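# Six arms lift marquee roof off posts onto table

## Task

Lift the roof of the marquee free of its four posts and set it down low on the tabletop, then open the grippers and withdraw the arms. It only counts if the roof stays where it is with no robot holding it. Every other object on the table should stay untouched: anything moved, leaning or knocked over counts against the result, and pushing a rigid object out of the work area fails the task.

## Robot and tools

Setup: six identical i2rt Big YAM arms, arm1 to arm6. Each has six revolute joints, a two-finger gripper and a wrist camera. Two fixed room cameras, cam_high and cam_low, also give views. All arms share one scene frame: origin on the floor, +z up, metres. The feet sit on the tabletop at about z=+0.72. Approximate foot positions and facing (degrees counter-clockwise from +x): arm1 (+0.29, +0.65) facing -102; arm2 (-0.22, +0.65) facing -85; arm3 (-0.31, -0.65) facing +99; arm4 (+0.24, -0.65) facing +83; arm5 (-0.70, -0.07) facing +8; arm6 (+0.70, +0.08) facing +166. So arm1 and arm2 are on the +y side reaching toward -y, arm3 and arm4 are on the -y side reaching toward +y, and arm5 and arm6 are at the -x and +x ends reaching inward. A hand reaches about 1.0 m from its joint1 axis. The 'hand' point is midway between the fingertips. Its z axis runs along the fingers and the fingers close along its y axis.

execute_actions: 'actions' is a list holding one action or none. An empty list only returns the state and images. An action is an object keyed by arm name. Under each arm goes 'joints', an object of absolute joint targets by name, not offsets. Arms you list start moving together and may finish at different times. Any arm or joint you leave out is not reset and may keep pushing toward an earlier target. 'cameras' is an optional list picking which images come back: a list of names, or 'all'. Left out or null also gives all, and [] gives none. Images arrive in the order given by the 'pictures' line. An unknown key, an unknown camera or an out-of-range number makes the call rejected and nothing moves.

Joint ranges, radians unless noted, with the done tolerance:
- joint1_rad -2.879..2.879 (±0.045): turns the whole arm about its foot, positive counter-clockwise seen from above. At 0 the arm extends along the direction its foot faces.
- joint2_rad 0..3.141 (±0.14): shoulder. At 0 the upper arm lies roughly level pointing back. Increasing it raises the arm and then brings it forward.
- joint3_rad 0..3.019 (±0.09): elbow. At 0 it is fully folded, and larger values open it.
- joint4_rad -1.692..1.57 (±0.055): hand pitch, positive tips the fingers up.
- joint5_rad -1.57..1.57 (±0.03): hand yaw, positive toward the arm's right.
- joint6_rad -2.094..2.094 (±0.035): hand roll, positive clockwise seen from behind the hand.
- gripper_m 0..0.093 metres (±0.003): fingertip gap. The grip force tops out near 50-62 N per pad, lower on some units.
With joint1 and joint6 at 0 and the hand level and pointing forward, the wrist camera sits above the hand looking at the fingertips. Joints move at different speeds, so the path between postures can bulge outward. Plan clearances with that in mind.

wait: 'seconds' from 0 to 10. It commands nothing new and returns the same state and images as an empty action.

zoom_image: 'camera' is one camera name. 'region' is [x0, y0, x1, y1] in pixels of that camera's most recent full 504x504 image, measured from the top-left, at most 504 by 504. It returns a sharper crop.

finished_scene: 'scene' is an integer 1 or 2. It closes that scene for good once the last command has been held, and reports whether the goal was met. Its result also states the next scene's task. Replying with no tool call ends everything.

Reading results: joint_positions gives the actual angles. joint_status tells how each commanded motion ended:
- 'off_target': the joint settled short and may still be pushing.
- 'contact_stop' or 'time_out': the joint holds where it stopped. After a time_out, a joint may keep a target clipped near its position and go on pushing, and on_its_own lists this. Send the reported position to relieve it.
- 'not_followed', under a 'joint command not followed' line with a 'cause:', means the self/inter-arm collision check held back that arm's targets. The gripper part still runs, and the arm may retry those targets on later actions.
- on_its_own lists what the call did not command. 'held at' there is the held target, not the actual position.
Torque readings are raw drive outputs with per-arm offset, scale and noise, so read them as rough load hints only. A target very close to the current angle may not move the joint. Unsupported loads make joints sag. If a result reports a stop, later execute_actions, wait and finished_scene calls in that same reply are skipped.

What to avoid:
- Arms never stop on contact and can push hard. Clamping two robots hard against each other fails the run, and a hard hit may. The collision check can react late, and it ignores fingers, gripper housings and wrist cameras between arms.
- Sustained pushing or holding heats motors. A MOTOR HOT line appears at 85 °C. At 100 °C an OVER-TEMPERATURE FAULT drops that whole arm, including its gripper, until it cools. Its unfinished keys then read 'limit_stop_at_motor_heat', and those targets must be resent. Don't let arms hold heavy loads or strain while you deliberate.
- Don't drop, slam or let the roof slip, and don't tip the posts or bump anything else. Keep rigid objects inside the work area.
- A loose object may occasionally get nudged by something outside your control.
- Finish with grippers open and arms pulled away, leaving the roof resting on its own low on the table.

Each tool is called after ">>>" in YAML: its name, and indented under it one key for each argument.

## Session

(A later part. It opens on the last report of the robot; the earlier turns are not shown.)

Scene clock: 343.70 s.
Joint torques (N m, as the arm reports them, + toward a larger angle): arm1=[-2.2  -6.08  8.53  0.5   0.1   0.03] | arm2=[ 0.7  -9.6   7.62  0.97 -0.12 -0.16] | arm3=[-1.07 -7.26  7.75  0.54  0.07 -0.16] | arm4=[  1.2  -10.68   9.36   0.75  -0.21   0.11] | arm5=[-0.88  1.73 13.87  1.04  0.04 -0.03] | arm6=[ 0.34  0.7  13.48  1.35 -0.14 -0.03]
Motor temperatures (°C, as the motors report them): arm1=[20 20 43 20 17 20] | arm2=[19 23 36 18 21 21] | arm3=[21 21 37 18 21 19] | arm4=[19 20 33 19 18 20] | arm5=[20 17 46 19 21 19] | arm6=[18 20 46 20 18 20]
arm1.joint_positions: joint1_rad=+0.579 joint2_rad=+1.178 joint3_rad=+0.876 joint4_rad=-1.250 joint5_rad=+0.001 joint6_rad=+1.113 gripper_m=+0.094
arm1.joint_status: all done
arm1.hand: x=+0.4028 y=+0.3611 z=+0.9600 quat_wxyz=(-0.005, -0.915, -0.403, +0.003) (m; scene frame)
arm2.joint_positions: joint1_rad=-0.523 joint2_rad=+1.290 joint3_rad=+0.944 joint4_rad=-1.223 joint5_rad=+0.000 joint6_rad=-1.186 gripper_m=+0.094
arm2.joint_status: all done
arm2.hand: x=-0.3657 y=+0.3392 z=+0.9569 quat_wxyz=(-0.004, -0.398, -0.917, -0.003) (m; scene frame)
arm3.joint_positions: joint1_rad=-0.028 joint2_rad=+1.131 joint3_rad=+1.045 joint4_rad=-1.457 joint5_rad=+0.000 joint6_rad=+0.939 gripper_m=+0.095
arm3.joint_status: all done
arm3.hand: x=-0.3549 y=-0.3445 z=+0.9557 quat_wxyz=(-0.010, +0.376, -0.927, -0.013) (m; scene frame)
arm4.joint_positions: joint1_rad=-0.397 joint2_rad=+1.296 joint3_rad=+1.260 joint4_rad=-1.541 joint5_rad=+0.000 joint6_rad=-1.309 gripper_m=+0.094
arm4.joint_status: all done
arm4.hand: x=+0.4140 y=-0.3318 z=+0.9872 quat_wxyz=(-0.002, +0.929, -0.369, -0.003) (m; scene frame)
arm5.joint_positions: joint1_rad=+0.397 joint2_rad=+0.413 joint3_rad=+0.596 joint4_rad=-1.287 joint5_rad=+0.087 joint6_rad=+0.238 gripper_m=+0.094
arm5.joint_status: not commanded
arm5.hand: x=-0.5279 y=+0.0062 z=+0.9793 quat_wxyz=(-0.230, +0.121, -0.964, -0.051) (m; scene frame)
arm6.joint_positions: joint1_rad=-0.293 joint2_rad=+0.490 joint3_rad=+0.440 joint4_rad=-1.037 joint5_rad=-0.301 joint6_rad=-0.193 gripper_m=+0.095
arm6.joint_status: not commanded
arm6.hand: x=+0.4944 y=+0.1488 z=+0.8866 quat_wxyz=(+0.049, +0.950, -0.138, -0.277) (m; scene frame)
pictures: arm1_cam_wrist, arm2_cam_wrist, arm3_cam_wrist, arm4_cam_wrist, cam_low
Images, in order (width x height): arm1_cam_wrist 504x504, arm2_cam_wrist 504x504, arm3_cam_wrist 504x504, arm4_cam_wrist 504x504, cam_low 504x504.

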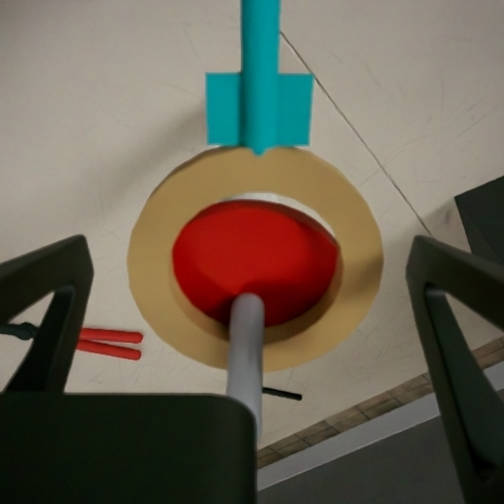

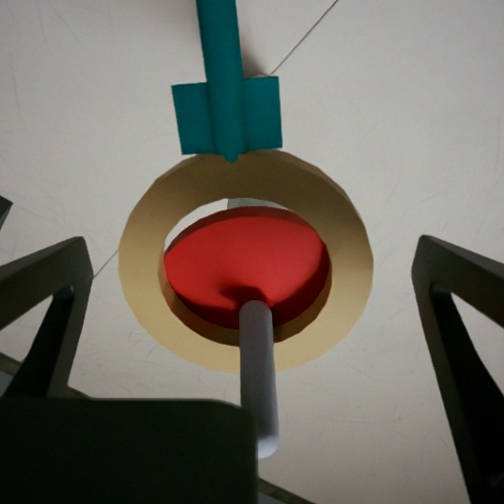

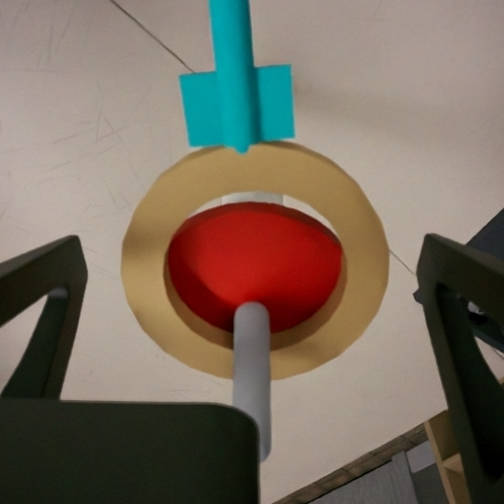

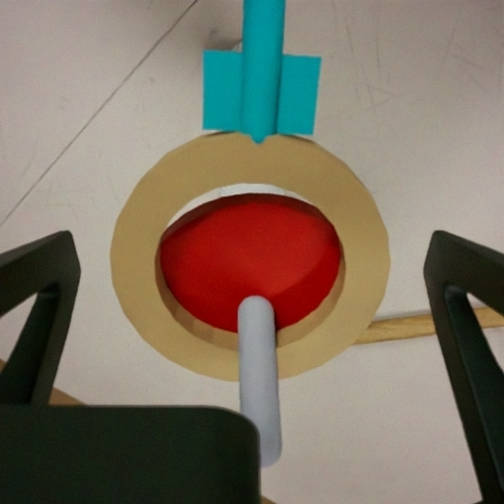

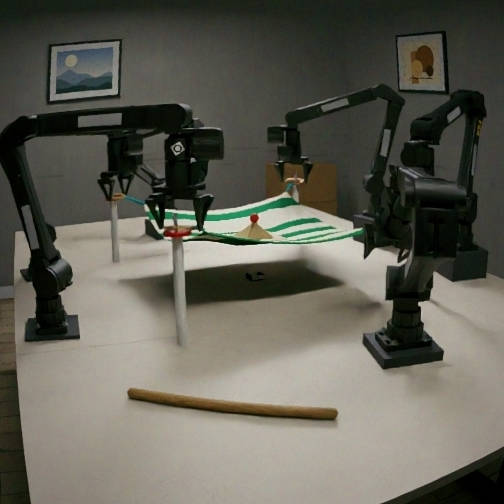

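>>> execute_actions:
  actions:
    - {"arm1":{"joints":{"joint3_rad":0.864,"joint4_rad":-1.225,"gripper_m":0.05}},"arm2":{"joints":{"joint3_rad":0.936,"joint4_rad":-1.201,"gripper_m":0.05}},"arm3":{"joints":{"joint3_rad":1.039,"joint4_rad":-1.434,"gripper_m":0.05}},"arm4":{"joints":{"joint3_rad":1.235,"joint4_rad":-1.512,"gripper_m":0.05}}}
  cameras: ["arm1_cam_wrist","arm2_cam_wrist","arm3_cam_wrist","arm4_cam_wrist","cam_low"]

Scene clock: 361.37 s.
Joint torques (N m, as the arm reports them, + toward a larger angle): arm1=[-2.22 -5.78  7.86  0.55  0.09  0.03] | arm2=[  1.   -10.1    6.94   1.07  -0.12  -0.19] | arm3=[-0.87 -7.2   7.12  0.6   0.08 -0.14] | arm4=[  1.19 -10.9    8.68   0.81  -0.21   0.12] | arm5=[-0.9   1.76 13.86  1.04  0.04 -0.04] | arm6=[ 0.47  0.74 13.47  1.41 -0.13 -0.04]
Motor temperatures (°C, as the motors report them): arm1=[20 20 42 20 17 20] | arm2=[19 23 36 18 21 21] | arm3=[21 21 36 18 21 19] | arm4=[19 20 33 19 18 20] | arm5=[20 17 47 19 21 19] | arm6=[18 20 46 20 18 20]
arm1.joint_positions: joint1_rad=+0.579 joint2_rad=+1.178 joint3_rad=+0.872 joint4_rad=-1.239 joint5_rad=+0.001 joint6_rad=+1.113 gripper_m=+0.067
arm1.joint_status: gripper_m off_target (ended at +0.067, target +0.050); the others done
arm1.hand: x=+0.4033 y=+0.3598 z=+0.9587 quat_wxyz=(-0.008, -0.915, -0.403, +0.003) (m; scene frame)
arm2.joint_positions: joint1_rad=-0.523 joint2_rad=+1.290 joint3_rad=+0.941 joint4_rad=-1.212 joint5_rad=+0.000 joint6_rad=-1.186 gripper_m=+0.067
arm2.joint_status: gripper_m off_target (ended at +0.067, target +0.050); the others done
arm2.hand: x=-0.3663 y=+0.3380 z=+0.9558 quat_wxyz=(-0.004, -0.398, -0.917, +0.001) (m; scene frame)
arm3.joint_positions: joint1_rad=-0.028 joint2_rad=+1.131 joint3_rad=+1.041 joint4_rad=-1.446 joint5_rad=+0.000 joint6_rad=+0.939 gripper_m=+0.068
arm3.joint_status: gripper_m off_target (ended at +0.068, target +0.050); the others done
arm3.hand: x=-0.3551 y=-0.3429 z=+0.9544 quat_wxyz=(-0.011, +0.376, -0.927, -0.017) (m; scene frame)
arm4.joint_positions: joint1_rad=-0.397 joint2_rad=+1.296 joint3_rad=+1.257 joint4_rad=-1.531 joint5_rad=+0.000 joint6_rad=-1.308 gripper_m=+0.068
arm4.joint_status: gripper_m off_target (ended at +0.068, target +0.050); the others done
arm4.hand: x=+0.4147 y=-0.3304 z=+0.9859 quat_wxyz=(-0.005, +0.929, -0.369, -0.003) (m; scene frame)
arm5.joint_positions: joint1_rad=+0.397 joint2_rad=+0.413 joint3_rad=+0.596 joint4_rad=-1.287 joint5_rad=+0.087 joint6_rad=+0.238 gripper_m=+0.094
arm5.joint_status: not commanded
arm5.hand: x=-0.5279 y=+0.0062 z=+0.9793 quat_wxyz=(-0.230, +0.121, -0.964, -0.051) (m; scene frame)
arm6.joint_positions: joint1_rad=-0.293 joint2_rad=+0.490 joint3_rad=+0.440 joint4_rad=-1.037 joint5_rad=-0.301 joint6_rad=-0.193 gripper_m=+0.095
arm6.joint_status: not commanded
arm6.hand: x=+0.4944 y=+0.1488 z=+0.8866 quat_wxyz=(+0.049, +0.950, -0.138, -0.277) (m; scene frame)
pictures: arm1_cam_wrist, arm2_cam_wrist, arm3_cam_wrist, arm4_cam_wrist, cam_low
Images, in order (width x height): arm1_cam_wrist 504x504, arm2_cam_wrist 504x504, arm3_cam_wrist 504x504, arm4_cam_wrist 504x504, cam_low 504x504.

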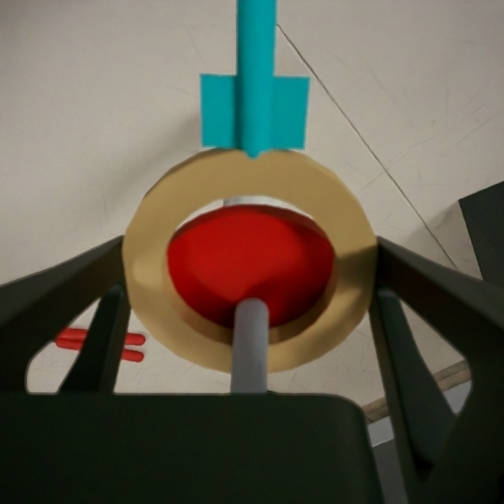

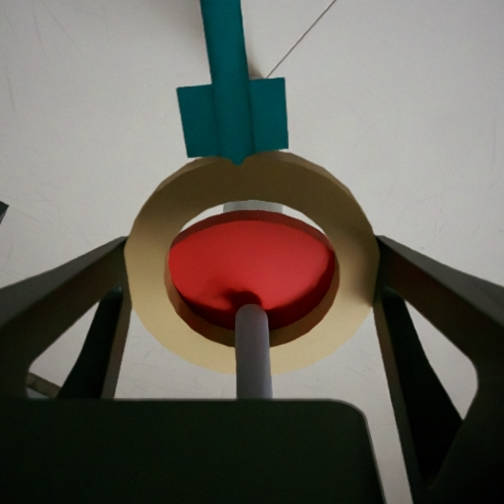

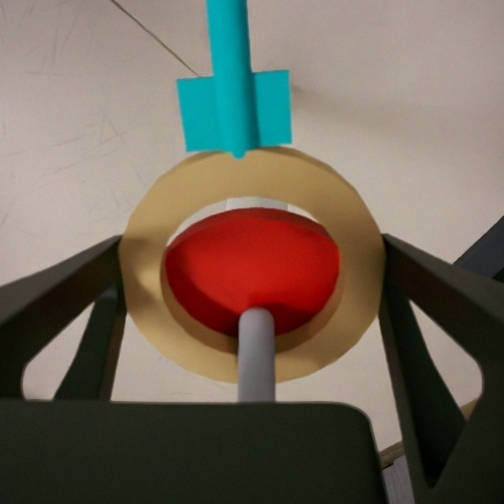

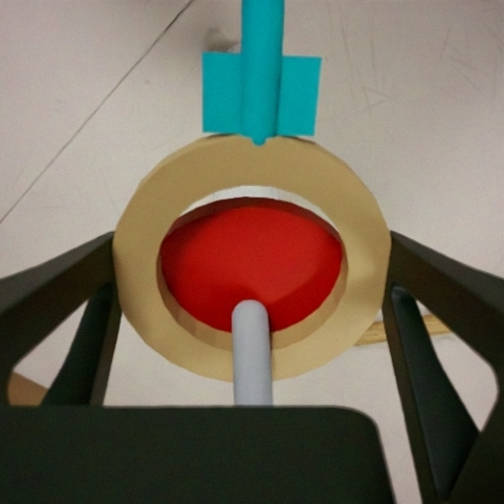

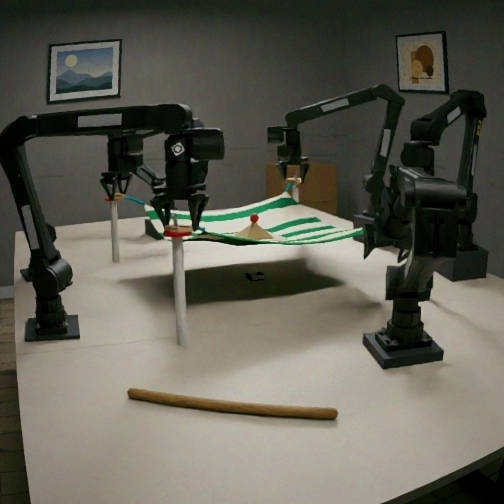

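>>> execute_actions:
  actions:
    - {"arm1":{"joints":{"joint1_rad":0.645,"joint3_rad":1.09,"joint4_rad":-1.472}},"arm2":{"joints":{"joint1_rad":-0.586,"joint3_rad":1.157,"joint4_rad":-1.448}},"arm3":{"joints":{"joint1_rad":0.027,"joint3_rad":1.253,"joint4_rad":-1.655}},"arm4":{"joints":{"joint1_rad":-0.456,"joint3_rad":1.464,"joint4_rad":-1.685}}}
  cameras: ["arm1_cam_wrist","arm2_cam_wrist","arm3_cam_wrist","arm4_cam_wrist","cam_high","cam_low"]

Scene clock: 396.30 s.
Joint torques (N m, as the arm reports them, + toward a larger angle): arm1=[-1.37 -5.89 12.5  -0.68 -0.09  0.02] | arm2=[ -0.15 -10.16  10.55   0.12   0.19  -0.16] | arm3=[-0.02 -7.02  9.79 -0.34  0.01 -0.14] | arm4=[ -0.47 -10.74  14.04  -0.52   0.11   0.12] | arm5=[-0.85  1.77 13.86  1.07  0.05 -0.04] | arm6=[ 0.37  0.68 13.47  1.36 -0.13 -0.03]
Motor temperatures (°C, as the motors report them): arm1=[20 20 41 20 17 20] | arm2=[19 23 35 18 21 21] | arm3=[21 21 36 18 21 19] | arm4=[19 20 32 19 18 20] | arm5=[20 17 47 19 21 19] | arm6=[18 20 47 20 18 20]
arm1.joint_positions: joint1_rad=+0.636 joint2_rad=+1.178 joint3_rad=+1.047 joint4_rad=-1.459 joint5_rad=+0.005 joint6_rad=+1.115 gripper_m=+0.067
arm1.joint_status: all done
arm1.hand: x=+0.4210 y=+0.3631 z=+1.0236 quat_wxyz=(+0.015, -0.903, -0.428, +0.004) (m; scene frame)
arm2.joint_positions: joint1_rad=-0.575 joint2_rad=+1.290 joint3_rad=+1.116 joint4_rad=-1.439 joint5_rad=-0.007 joint6_rad=-1.188 gripper_m=+0.067
arm2.joint_status: all done
arm2.hand: x=-0.3840 y=+0.3411 z=+1.0203 quat_wxyz=(-0.009, -0.421, -0.907, -0.025) (m; scene frame)
arm3.joint_positions: joint1_rad=+0.021 joint2_rad=+1.131 joint3_rad=+1.214 joint4_rad=-1.643 joint5_rad=+0.003 joint6_rad=+0.939 gripper_m=+0.068
arm3.joint_status: all done
arm3.hand: x=-0.3694 y=-0.3509 z=+1.0198 quat_wxyz=(-0.009, +0.398, -0.917, -0.005) (m; scene frame)
arm4.joint_positions: joint1_rad=-0.445 joint2_rad=+1.296 joint3_rad=+1.421 joint4_rad=-1.668 joint5_rad=-0.009 joint6_rad=-1.308 gripper_m=+0.068
arm4.joint_status: all done
arm4.hand: x=+0.4311 y=-0.3355 z=+1.0487 quat_wxyz=(-0.019, +0.920, -0.392, -0.006) (m; scene frame)
arm5.joint_positions: joint1_rad=+0.397 joint2_rad=+0.413 joint3_rad=+0.596 joint4_rad=-1.287 joint5_rad=+0.087 joint6_rad=+0.238 gripper_m=+0.094
arm5.joint_status: not commanded
arm5.hand: x=-0.5279 y=+0.0062 z=+0.9793 quat_wxyz=(-0.230, +0.121, -0.964, -0.051) (m; scene frame)
arm6.joint_positions: joint1_rad=-0.293 joint2_rad=+0.490 joint3_rad=+0.440 joint4_rad=-1.037 joint5_rad=-0.301 joint6_rad=-0.193 gripper_m=+0.095
arm6.joint_status: not commanded
arm6.hand: x=+0.4944 y=+0.1488 z=+0.8866 quat_wxyz=(+0.049, +0.950, -0.138, -0.277) (m; scene frame)
pictures: arm1_cam_wrist, arm2_cam_wrist, arm3_cam_wrist, arm4_cam_wrist, cam_high, cam_low
Images, in order (width x height): arm1_cam_wrist 504x504, arm2_cam_wrist 504x504, arm3_cam_wrist 504x504, arm4_cam_wrist 504x504, cam_high 504x504, cam_low 504x504.

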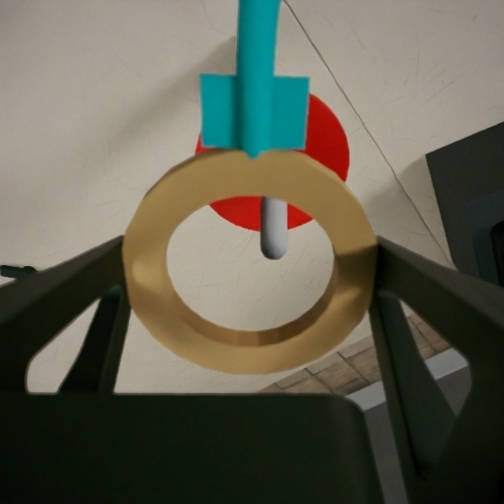

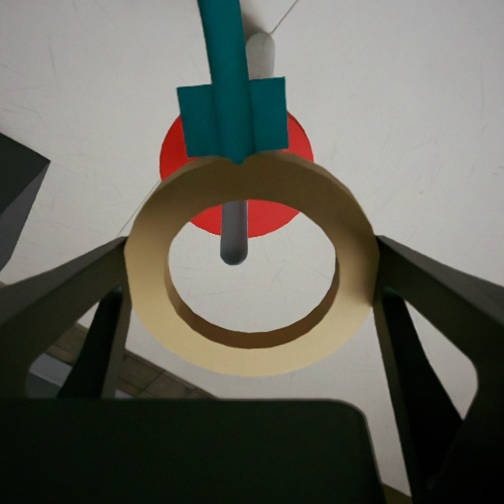

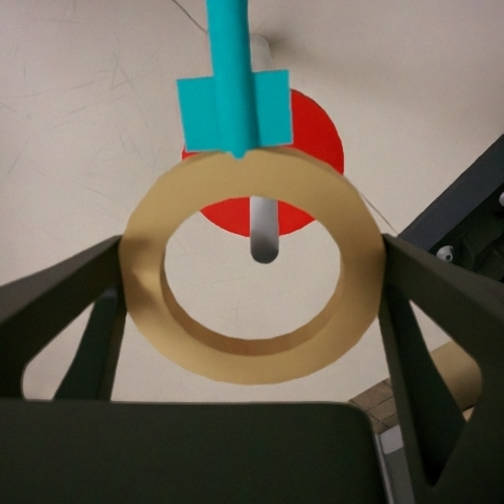

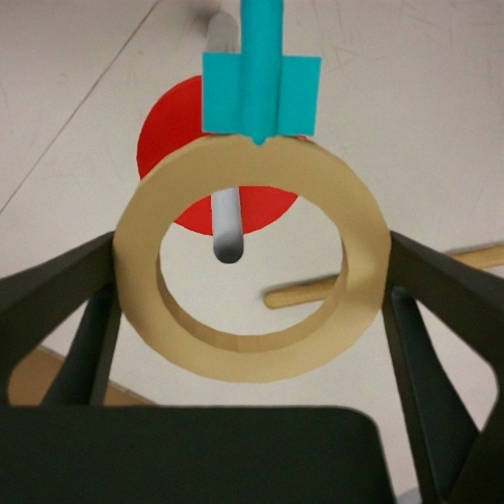

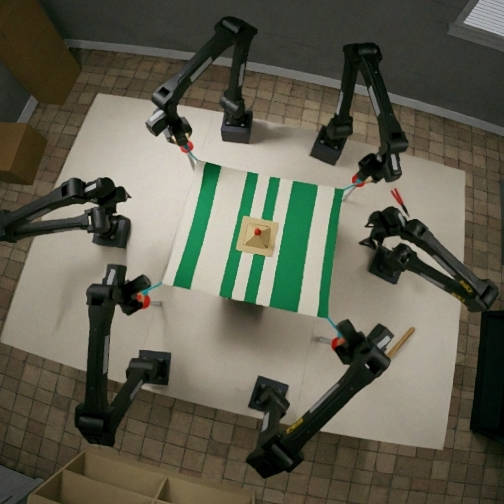

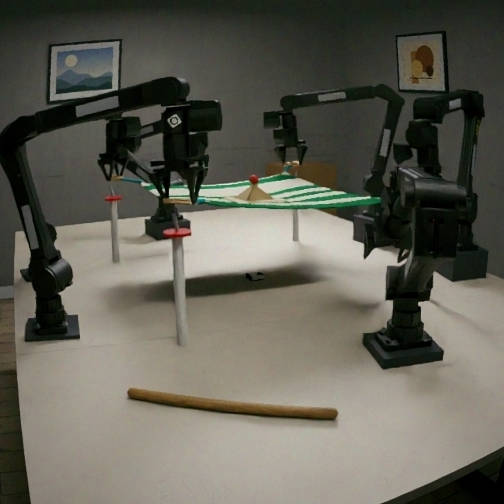

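>>> zoom_image:
  camera: "cam_low"
  region: [90, 140, 400, 300]

>>> zoom_image:
  camera: "cam_high"
  region: [120, 120, 400, 380]

Region (90, 140, 400, 300) of cam_low's 504x504 image, scaled by 1.626, with more detail than that image has; it fills the top 260 rows of this view, and the rest is white.

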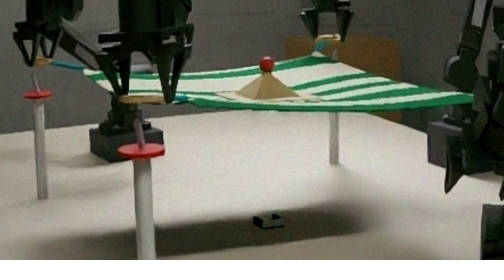

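Region (120, 120, 400, 380) of cam_high's 504x504 image, scaled by 1.800, with more detail than that image has; it fills the top 468 rows of this view, and the rest is white.

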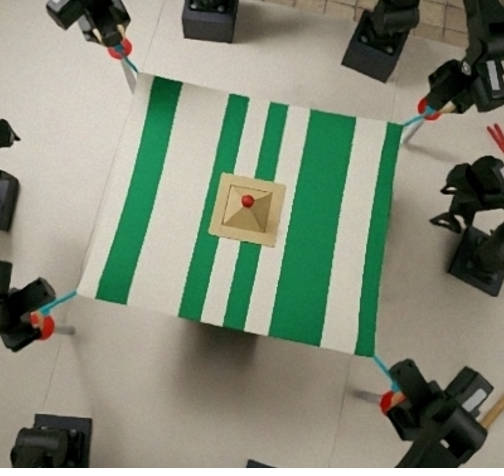

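>>> execute_actions:
  actions:
    - {"arm1":{"joints":{"joint1_rad":0.20,"joint3_rad":1.050,"joint4_rad":-1.39,"joint6_rad":0.67}},"arm2":{"joints":{"joint1_rad":-0.19,"joint3_rad":1.122,"joint4_rad":-1.36,"joint6_rad":-0.74}},"arm3":{"joints":{"joint1_rad":-0.40,"joint3_rad":1.220,"joint4_rad":-1.59,"joint6_rad":0.49}},"arm4":{"joints":{"joint1_rad":-0.105,"joint3_rad":1.415,"joint4_rad":-1.65,"joint6_rad":-0.86}}}
  cameras: ["arm1_cam_wrist","arm2_cam_wrist","arm3_cam_wrist","arm4_cam_wrist","cam_high","cam_low"]

Scene clock: 497.77 s.
Joint torques (N m, as the arm reports them, + toward a larger angle): arm1=[-1.93 -6.35  9.23  0.45  0.03 -0.12] | arm2=[  0.49 -10.11   8.14   1.     0.02   0.04] | arm3=[-0.29 -7.42  7.75  0.52  0.04 -0.16] | arm4=[ -0.03 -10.79   9.95   0.77  -0.12   0.12] | arm5=[-0.92  1.67 13.89  1.04  0.04 -0.04] | arm6=[ 0.51  0.63 13.48  1.38 -0.13 -0.03]
Motor temperatures (°C, as the motors report them): arm1=[20 20 48 20 17 20] | arm2=[19 23 40 18 21 21] | arm3=[21 21 39 18 21 19] | arm4=[19 20 38 19 18 20] | arm5=[20 17 48 19 21 19] | arm6=[18 20 48 20 18 20]
arm1.joint_positions: joint1_rad=+0.199 joint2_rad=+1.178 joint3_rad=+1.047 joint4_rad=-1.401 joint5_rad=+0.001 joint6_rad=+0.678 gripper_m=+0.067
arm1.joint_status: all done
arm1.hand: x=+0.2884 y=+0.3208 z=+1.0245 quat_wxyz=(-0.013, -0.903, -0.428, +0.011) (m; scene frame)
arm2.joint_positions: joint1_rad=-0.186 joint2_rad=+1.290 joint3_rad=+1.116 joint4_rad=-1.367 joint5_rad=-0.002 joint6_rad=-0.755 gripper_m=+0.067
arm2.joint_status: all done
arm2.hand: x=-0.2576 y=+0.2852 z=+1.0214 quat_wxyz=(-0.010, -0.441, -0.898, +0.010) (m; scene frame)
arm3.joint_positions: joint1_rad=-0.402 joint2_rad=+1.131 joint3_rad=+1.214 joint4_rad=-1.599 joint5_rad=+0.001 joint6_rad=+0.499 gripper_m=+0.068
arm3.joint_status: all done
arm3.hand: x=-0.2391 y=-0.3438 z=+1.0217 quat_wxyz=(-0.023, +0.406, -0.913, -0.021) (m; scene frame)
arm4.joint_positions: joint1_rad=-0.100 joint2_rad=+1.296 joint3_rad=+1.421 joint4_rad=-1.665 joint5_rad=-0.002 joint6_rad=-0.870 gripper_m=+0.068
arm4.joint_status: all done
arm4.hand: x=+0.3137 y=-0.2894 z=+1.0495 quat_wxyz=(-0.019, +0.901, -0.434, -0.008) (m; scene frame)
arm5.joint_positions: joint1_rad=+0.397 joint2_rad=+0.413 joint3_rad=+0.596 joint4_rad=-1.287 joint5_rad=+0.087 joint6_rad=+0.238 gripper_m=+0.094
arm5.joint_status: not commanded
arm5.hand: x=-0.5279 y=+0.0062 z=+0.9793 quat_wxyz=(-0.230, +0.121, -0.964, -0.051) (m; scene frame)
arm6.joint_positions: joint1_rad=-0.293 joint2_rad=+0.490 joint3_rad=+0.440 joint4_rad=-1.037 joint5_rad=-0.301 joint6_rad=-0.193 gripper_m=+0.095
arm6.joint_status: not commanded
arm6.hand: x=+0.4944 y=+0.1488 z=+0.8866 quat_wxyz=(+0.049, +0.950, -0.138, -0.277) (m; scene frame)
pictures: arm1_cam_wrist, arm2_cam_wrist, arm3_cam_wrist, arm4_cam_wrist, cam_high, cam_low
Images, in order (width x height): arm1_cam_wrist 504x504, arm2_cam_wrist 504x504, arm3_cam_wrist 504x504, arm4_cam_wrist 504x504, cam_high 504x504, cam_low 504x504.

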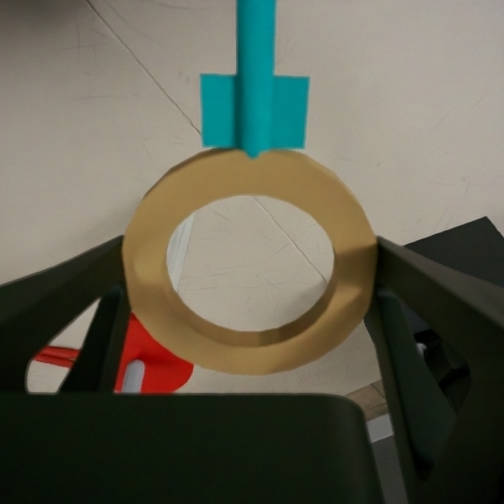

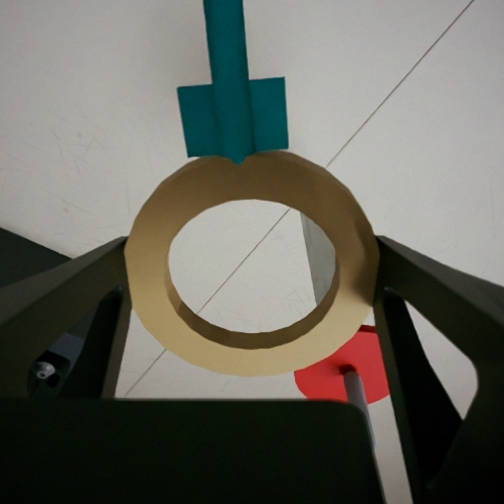

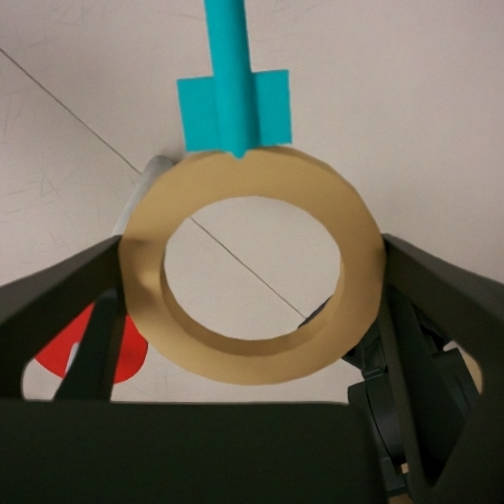

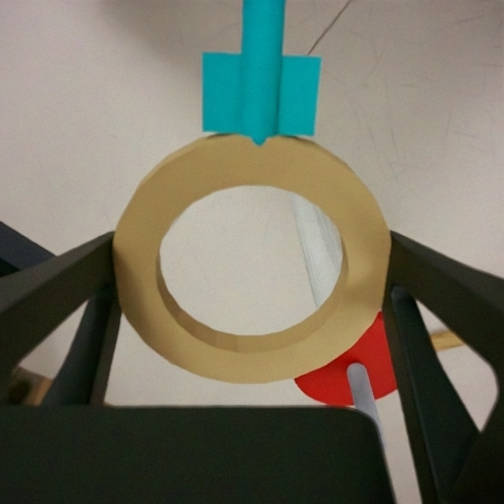

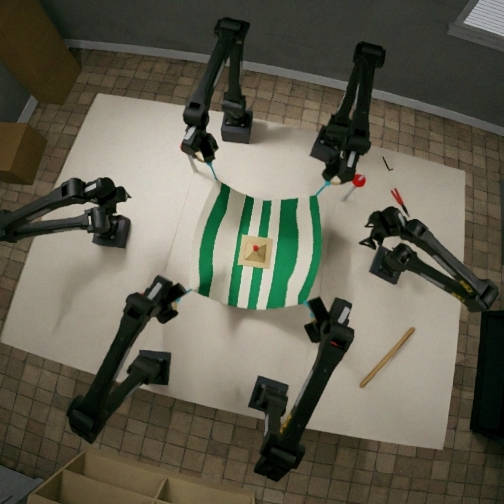

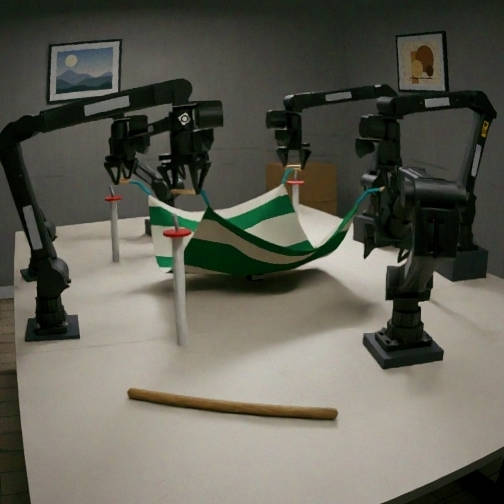

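>>> zoom_image:
  camera: "cam_low"
  region: [120, 160, 400, 320]

>>> zoom_image:
  camera: "cam_high"
  region: [150, 140, 370, 350]

Region (120, 160, 400, 320) of cam_low's 504x504 image, scaled by 1.800, with more detail than that image has; it fills the top 288 rows of this view, and the rest is white.

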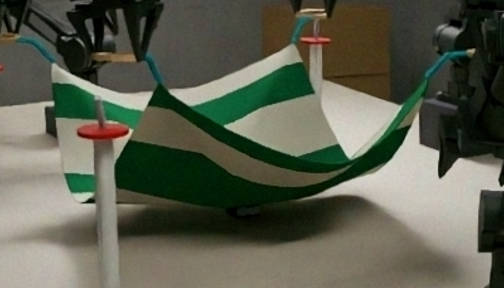

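Region (150, 140, 370, 350) of cam_high's 504x504 image, scaled by 2.291, with more detail than that image has; it fills the top 481 rows of this view, and the rest is white.

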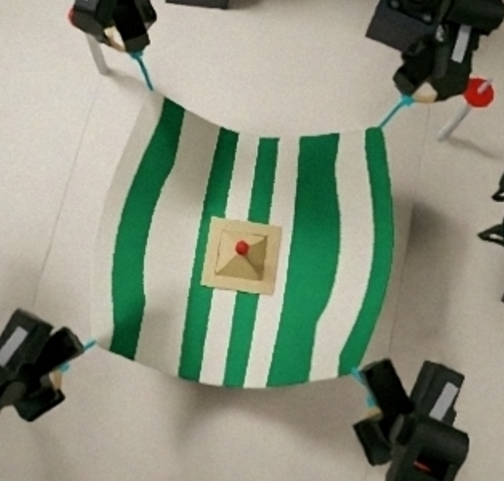

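>>> execute_actions:
  actions:
    - {"arm1":{"joints":{"joint2_rad":1.597,"joint3_rad":0.531,"joint4_rad":-0.472,"joint6_rad":0.0}},"arm2":{"joints":{"joint2_rad":1.668,"joint3_rad":0.592,"joint4_rad":-0.459,"joint6_rad":-0.10}},"arm3":{"joints":{"joint2_rad":1.422,"joint3_rad":0.665,"joint4_rad":-0.774,"joint6_rad":-0.22}},"arm4":{"joints":{"joint2_rad":1.480,"joint3_rad":0.681,"joint4_rad":-0.758,"joint6_rad":-0.20}}}
  cameras: ["arm1_cam_wrist","arm2_cam_wrist","arm3_cam_wrist","arm4_cam_wrist","cam_high","cam_low"]

Scene clock: 619.43 s.
Joint torques (N m, as the arm reports them, + toward a larger angle): arm1=[-1.88 -7.75  4.47  0.57 -0.04 -0.14] | arm2=[  0.42 -12.27   3.68   0.97   0.12   0.07] | arm3=[-0.29 -9.66  5.32  0.61 -0.03 -0.18] | arm4=[ -0.01 -12.16   6.65   0.77  -0.06   0.12] | arm5=[-0.85  1.71 13.89  1.03  0.04 -0.04] | arm6=[ 0.44  0.48 13.5   1.38 -0.13 -0.04]
Motor temperatures (°C, as the motors report them): arm1=[20 20 42 20 17 20] | arm2=[19 24 36 18 21 21] | arm3=[21 21 36 18 21 19] | arm4=[19 21 33 19 18 20] | arm5=[20 17 49 19 21 19] | arm6=[18 20 50 20 18 20]
arm1.joint_positions: joint1_rad=+0.199 joint2_rad=+1.607 joint3_rad=+0.531 joint4_rad=-0.486 joint5_rad=+0.001 joint6_rad=+0.008 gripper_m=+0.067
arm1.joint_status: all done
arm1.hand: x=+0.2864 y=+0.3637 z=+0.7385 quat_wxyz=(+0.003, -0.713, -0.702, +0.004) (m; scene frame)
arm2.joint_positions: joint1_rad=-0.186 joint2_rad=+1.688 joint3_rad=+0.592 joint4_rad=-0.470 joint5_rad=-0.002 joint6_rad=-0.115 gripper_m=+0.067
arm2.joint_status: all done
arm2.hand: x=-0.2489 y=+0.3425 z=+0.7332 quat_wxyz=(-0.005, -0.701, -0.714, -0.004) (m; scene frame)
arm3.joint_positions: joint1_rad=-0.402 joint2_rad=+1.434 joint3_rad=+0.666 joint4_rad=-0.786 joint5_rad=+0.001 joint6_rad=-0.210 gripper_m=+0.068
arm3.joint_status: all done
arm3.hand: x=-0.2357 y=-0.3425 z=+0.7374 quat_wxyz=(-0.013, +0.698, -0.716, -0.002) (m; scene frame)
arm4.joint_positions: joint1_rad=-0.100 joint2_rad=+1.488 joint3_rad=+0.694 joint4_rad=-0.775 joint5_rad=-0.002 joint6_rad=-0.209 gripper_m=+0.068
arm4.joint_status: all done
arm4.hand: x=+0.3040 y=-0.3301 z=+0.7285 quat_wxyz=(-0.003, +0.711, -0.703, -0.006) (m; scene frame)
arm5.joint_positions: joint1_rad=+0.397 joint2_rad=+0.413 joint3_rad=+0.596 joint4_rad=-1.287 joint5_rad=+0.087 joint6_rad=+0.238 gripper_m=+0.094
arm5.joint_status: not commanded
arm5.hand: x=-0.5279 y=+0.0062 z=+0.9793 quat_wxyz=(-0.230, +0.121, -0.964, -0.051) (m; scene frame)
arm6.joint_positions: joint1_rad=-0.293 joint2_rad=+0.490 joint3_rad=+0.440 joint4_rad=-1.037 joint5_rad=-0.301 joint6_rad=-0.193 gripper_m=+0.095
arm6.joint_status: not commanded
arm6.hand: x=+0.4944 y=+0.1488 z=+0.8866 quat_wxyz=(+0.049, +0.950, -0.138, -0.277) (m; scene frame)
pictures: arm1_cam_wrist, arm2_cam_wrist, arm3_cam_wrist, arm4_cam_wrist, cam_high, cam_low
Images, in order (width x height): arm1_cam_wrist 504x504, arm2_cam_wrist 504x504, arm3_cam_wrist 504x504, arm4_cam_wrist 504x504, cam_high 504x504, cam_low 504x504.

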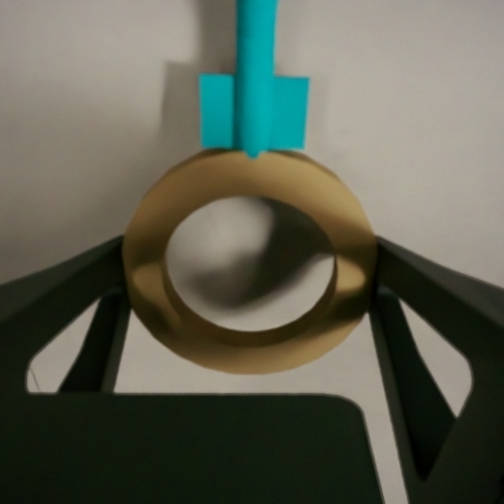

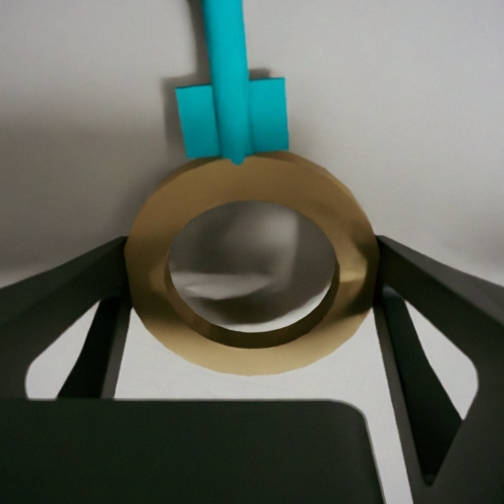

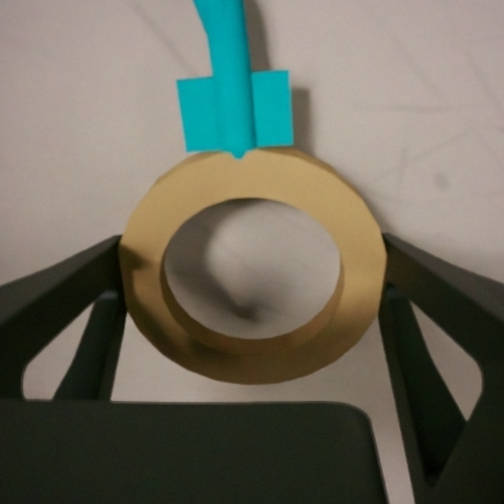

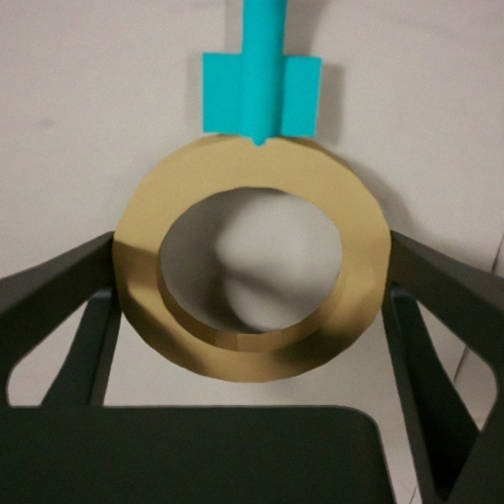

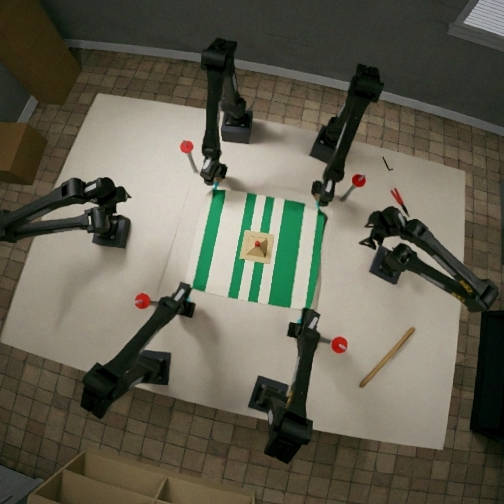

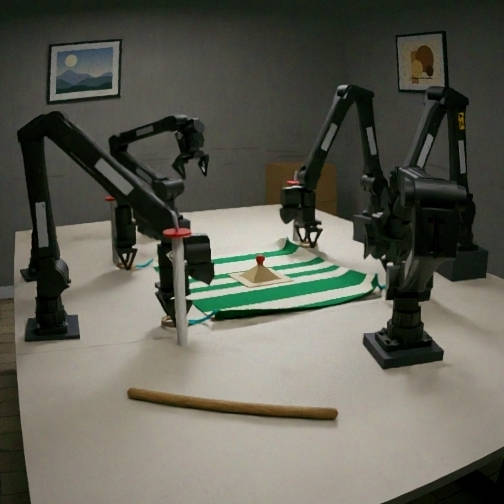

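>>> execute_actions:
  actions: []

Scene clock: 629.23 s.
Joint torques (N m, as the arm reports them, + toward a larger angle): arm1=[-1.98 -7.69  4.46  0.58 -0.04 -0.13] | arm2=[  0.4  -12.18   3.89   1.03   0.09   0.08] | arm3=[-0.31 -9.63  5.31  0.65 -0.02 -0.15] | arm4=[  0.05 -12.14   6.65   0.81  -0.06   0.11] | arm5=[-0.95  1.62 13.86  1.04  0.05 -0.04] | arm6=[ 0.28  0.72 13.44  1.38 -0.12 -0.04]
Motor temperatures (°C, as the motors report them): arm1=[20 21 40 20 17 20] | arm2=[19 24 34 18 21 21] | arm3=[21 22 35 18 21 19] | arm4=[19 21 31 19 18 20] | arm5=[20 17 50 19 21 19] | arm6=[18 20 50 20 18 20]
arm1.joint_positions: joint1_rad=+0.199 joint2_rad=+1.607 joint3_rad=+0.531 joint4_rad=-0.486 joint5_rad=+0.001 joint6_rad=+0.007 gripper_m=+0.067
arm1.joint_status: all done
arm1.hand: x=+0.2864 y=+0.3637 z=+0.7385 quat_wxyz=(+0.003, -0.713, -0.702, +0.004) (m; scene frame)
arm2.joint_positions: joint1_rad=-0.186 joint2_rad=+1.688 joint3_rad=+0.592 joint4_rad=-0.470 joint5_rad=-0.002 joint6_rad=-0.114 gripper_m=+0.067
arm2.joint_status: all done
arm2.hand: x=-0.2489 y=+0.3425 z=+0.7332 quat_wxyz=(-0.005, -0.701, -0.713, -0.004) (m; scene frame)
arm3.joint_positions: joint1_rad=-0.402 joint2_rad=+1.434 joint3_rad=+0.666 joint4_rad=-0.786 joint5_rad=+0.001 joint6_rad=-0.211 gripper_m=+0.068
arm3.joint_status: all done
arm3.hand: x=-0.2357 y=-0.3425 z=+0.7374 quat_wxyz=(-0.013, +0.698, -0.716, -0.002) (m; scene frame)
arm4.joint_positions: joint1_rad=-0.100 joint2_rad=+1.488 joint3_rad=+0.694 joint4_rad=-0.774 joint5_rad=-0.002 joint6_rad=-0.209 gripper_m=+0.068
arm4.joint_status: all done
arm4.hand: x=+0.3041 y=-0.3300 z=+0.7285 quat_wxyz=(-0.003, +0.711, -0.703, -0.006) (m; scene frame)
arm5.joint_positions: joint1_rad=+0.397 joint2_rad=+0.413 joint3_rad=+0.596 joint4_rad=-1.287 joint5_rad=+0.087 joint6_rad=+0.238 gripper_m=+0.094
arm5.joint_status: not commanded
arm5.hand: x=-0.5279 y=+0.0062 z=+0.9793 quat_wxyz=(-0.230, +0.121, -0.964, -0.051) (m; scene frame)
arm6.joint_positions: joint1_rad=-0.293 joint2_rad=+0.490 joint3_rad=+0.440 joint4_rad=-1.037 joint5_rad=-0.301 joint6_rad=-0.193 gripper_m=+0.095
arm6.joint_status: not commanded
arm6.hand: x=+0.4944 y=+0.1488 z=+0.8866 quat_wxyz=(+0.049, +0.950, -0.138, -0.277) (m; scene frame)
pictures: arm1_cam_wrist, arm2_cam_wrist, arm3_cam_wrist, arm4_cam_wrist, arm5_cam_wrist, arm6_cam_wrist, cam_high, cam_low
Images, in order (width x height): arm1_cam_wrist 504x504, arm2_cam_wrist 504x504, arm3_cam_wrist 504x504, arm4_cam_wrist 504x504, arm5_cam_wrist 504x504, arm6_cam_wrist 504x504, cam_high 504x504, cam_low 504x504.

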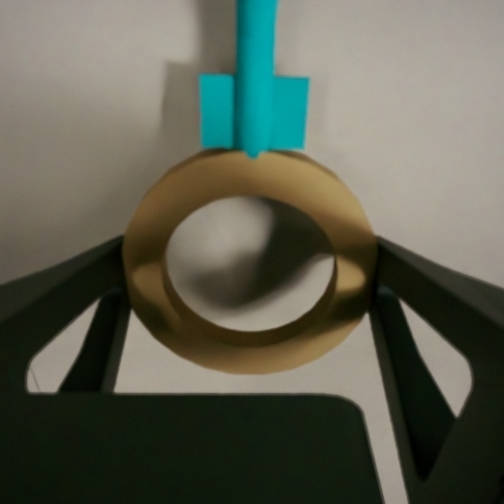

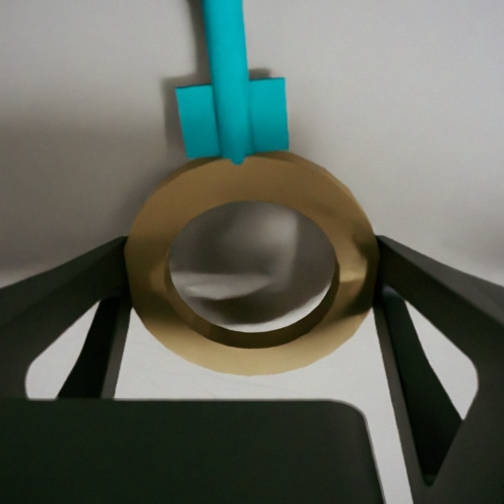

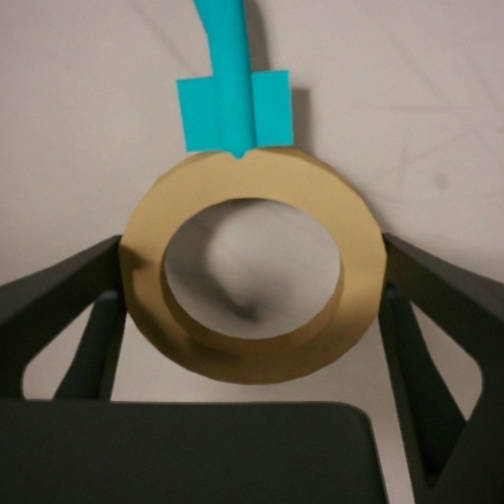

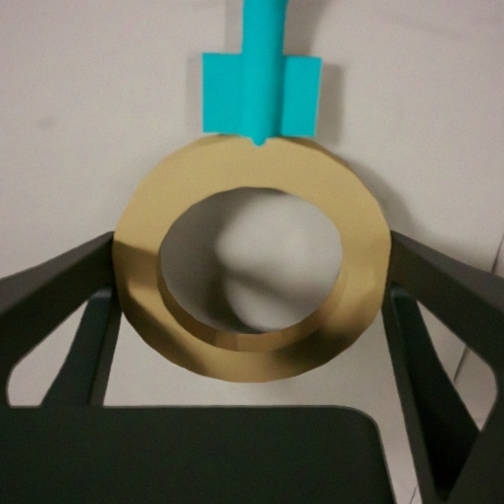

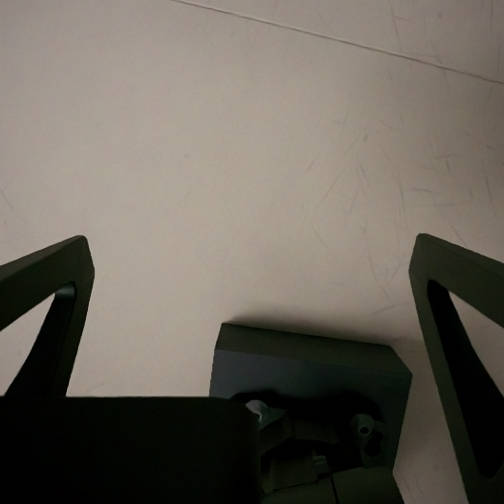

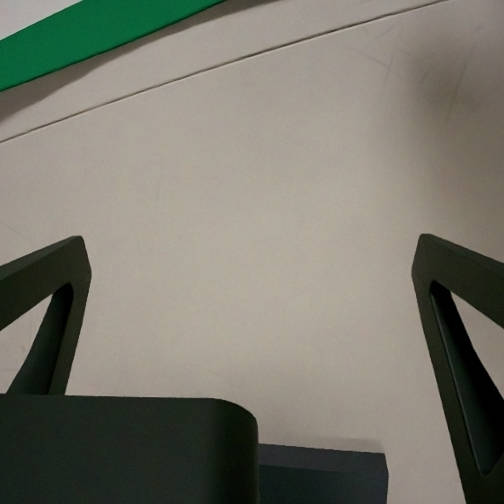

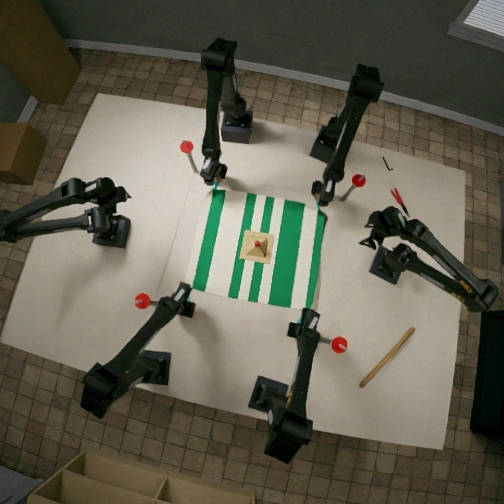

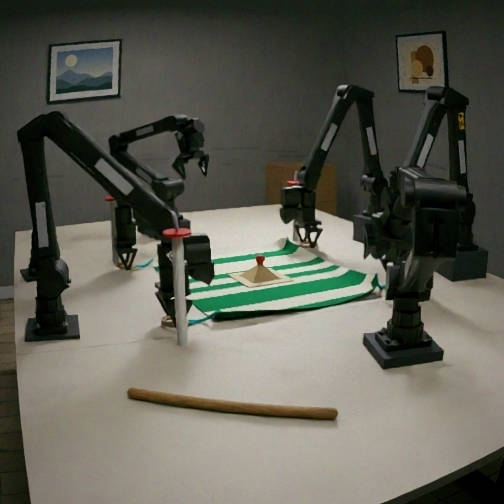

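>>> execute_actions:
  actions:
    - {"arm1":{"joints":{"gripper_m":0.084}},"arm2":{"joints":{"gripper_m":0.084}},"arm3":{"joints":{"gripper_m":0.084}},"arm4":{"joints":{"gripper_m":0.084}}}
  cameras: ["arm1_cam_wrist","arm2_cam_wrist","arm3_cam_wrist","arm4_cam_wrist","cam_low"]

Scene clock: 634.50 s.
Joint torques (N m, as the arm reports them, + toward a larger angle): arm1=[-1.95 -7.75  4.47  0.56 -0.04 -0.13] | arm2=[  0.18 -12.47   3.7    1.01   0.09   0.05] | arm3=[-0.34 -9.61  5.34  0.57 -0.02 -0.14] | arm4=[ -0.01 -12.18   6.64   0.81  -0.06   0.12] | arm5=[-0.81  1.79 13.85  1.04  0.04 -0.04] | arm6=[ 0.4   0.72 13.46  1.4  -0.13 -0.04]
Motor temperatures (°C, as the motors report them): arm1=[20 21 40 20 17 20] | arm2=[19 24 34 18 21 21] | arm3=[21 22 35 18 21 19] | arm4=[19 21 31 19 18 20] | arm5=[20 17 50 19 21 19] | arm6=[18 20 50 20 18 20]
arm1.joint_positions: joint1_rad=+0.199 joint2_rad=+1.607 joint3_rad=+0.531 joint4_rad=-0.486 joint5_rad=+0.001 joint6_rad=+0.007 gripper_m=+0.084
arm1.joint_status: all done
arm1.hand: x=+0.2864 y=+0.3637 z=+0.7385 quat_wxyz=(+0.003, -0.713, -0.702, +0.004) (m; scene frame)
arm2.joint_positions: joint1_rad=-0.186 joint2_rad=+1.688 joint3_rad=+0.592 joint4_rad=-0.470 joint5_rad=-0.002 joint6_rad=-0.114 gripper_m=+0.084
arm2.joint_status: all done
arm2.hand: x=-0.2489 y=+0.3425 z=+0.7332 quat_wxyz=(-0.005, -0.701, -0.713, -0.004) (m; scene frame)
arm3.joint_positions: joint1_rad=-0.402 joint2_rad=+1.434 joint3_rad=+0.666 joint4_rad=-0.786 joint5_rad=+0.001 joint6_rad=-0.211 gripper_m=+0.084
arm3.joint_status: all done
arm3.hand: x=-0.2357 y=-0.3425 z=+0.7374 quat_wxyz=(-0.013, +0.698, -0.716, -0.002) (m; scene frame)
arm4.joint_positions: joint1_rad=-0.100 joint2_rad=+1.488 joint3_rad=+0.694 joint4_rad=-0.774 joint5_rad=-0.002 joint6_rad=-0.208 gripper_m=+0.084
arm4.joint_status: all done
arm4.hand: x=+0.3041 y=-0.3300 z=+0.7285 quat_wxyz=(-0.003, +0.711, -0.703, -0.006) (m; scene frame)
arm5.joint_positions: joint1_rad=+0.397 joint2_rad=+0.413 joint3_rad=+0.596 joint4_rad=-1.287 joint5_rad=+0.087 joint6_rad=+0.238 gripper_m=+0.094
arm5.joint_status: not commanded
arm5.hand: x=-0.5279 y=+0.0062 z=+0.9793 quat_wxyz=(-0.230, +0.121, -0.964, -0.051) (m; scene frame)
arm6.joint_positions: joint1_rad=-0.293 joint2_rad=+0.490 joint3_rad=+0.440 joint4_rad=-1.037 joint5_rad=-0.301 joint6_rad=-0.193 gripper_m=+0.095
arm6.joint_status: not commanded
arm6.hand: x=+0.4944 y=+0.1488 z=+0.8866 quat_wxyz=(+0.049, +0.950, -0.138, -0.277) (m; scene frame)
pictures: arm1_cam_wrist, arm2_cam_wrist, arm3_cam_wrist, arm4_cam_wrist, cam_low
Images, in order (width x height): arm1_cam_wrist 504x504, arm2_cam_wrist 504x504, arm3_cam_wrist 504x504, arm4_cam_wrist 504x504, cam_low 504x504.

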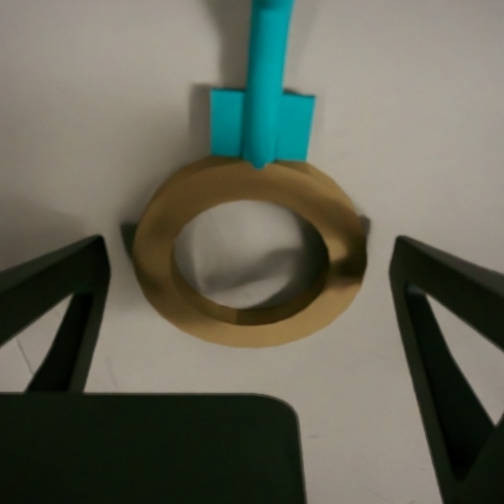

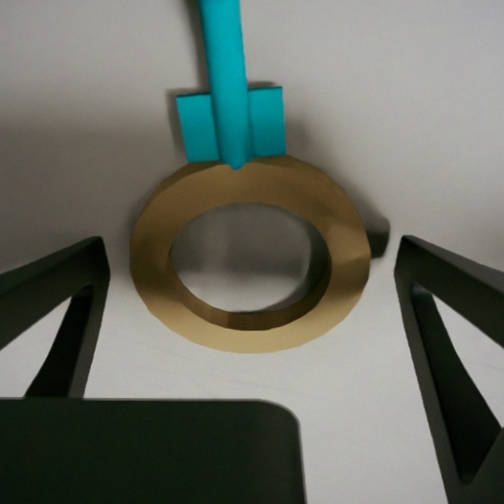

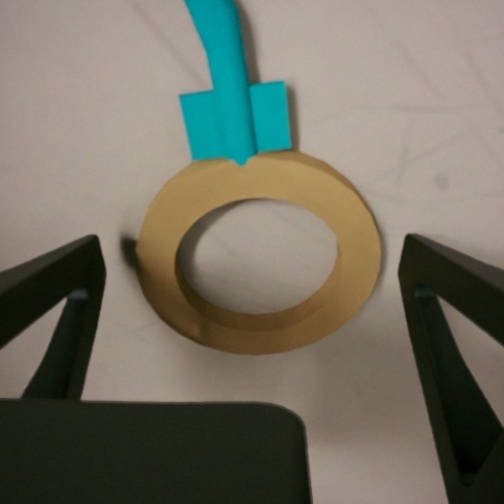

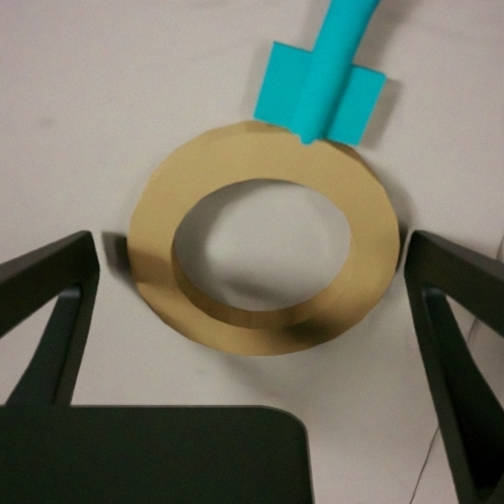

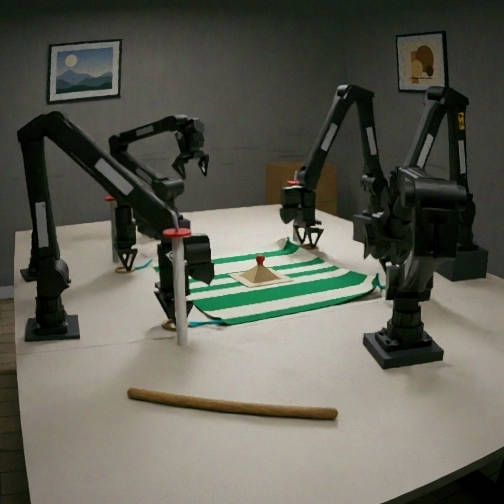

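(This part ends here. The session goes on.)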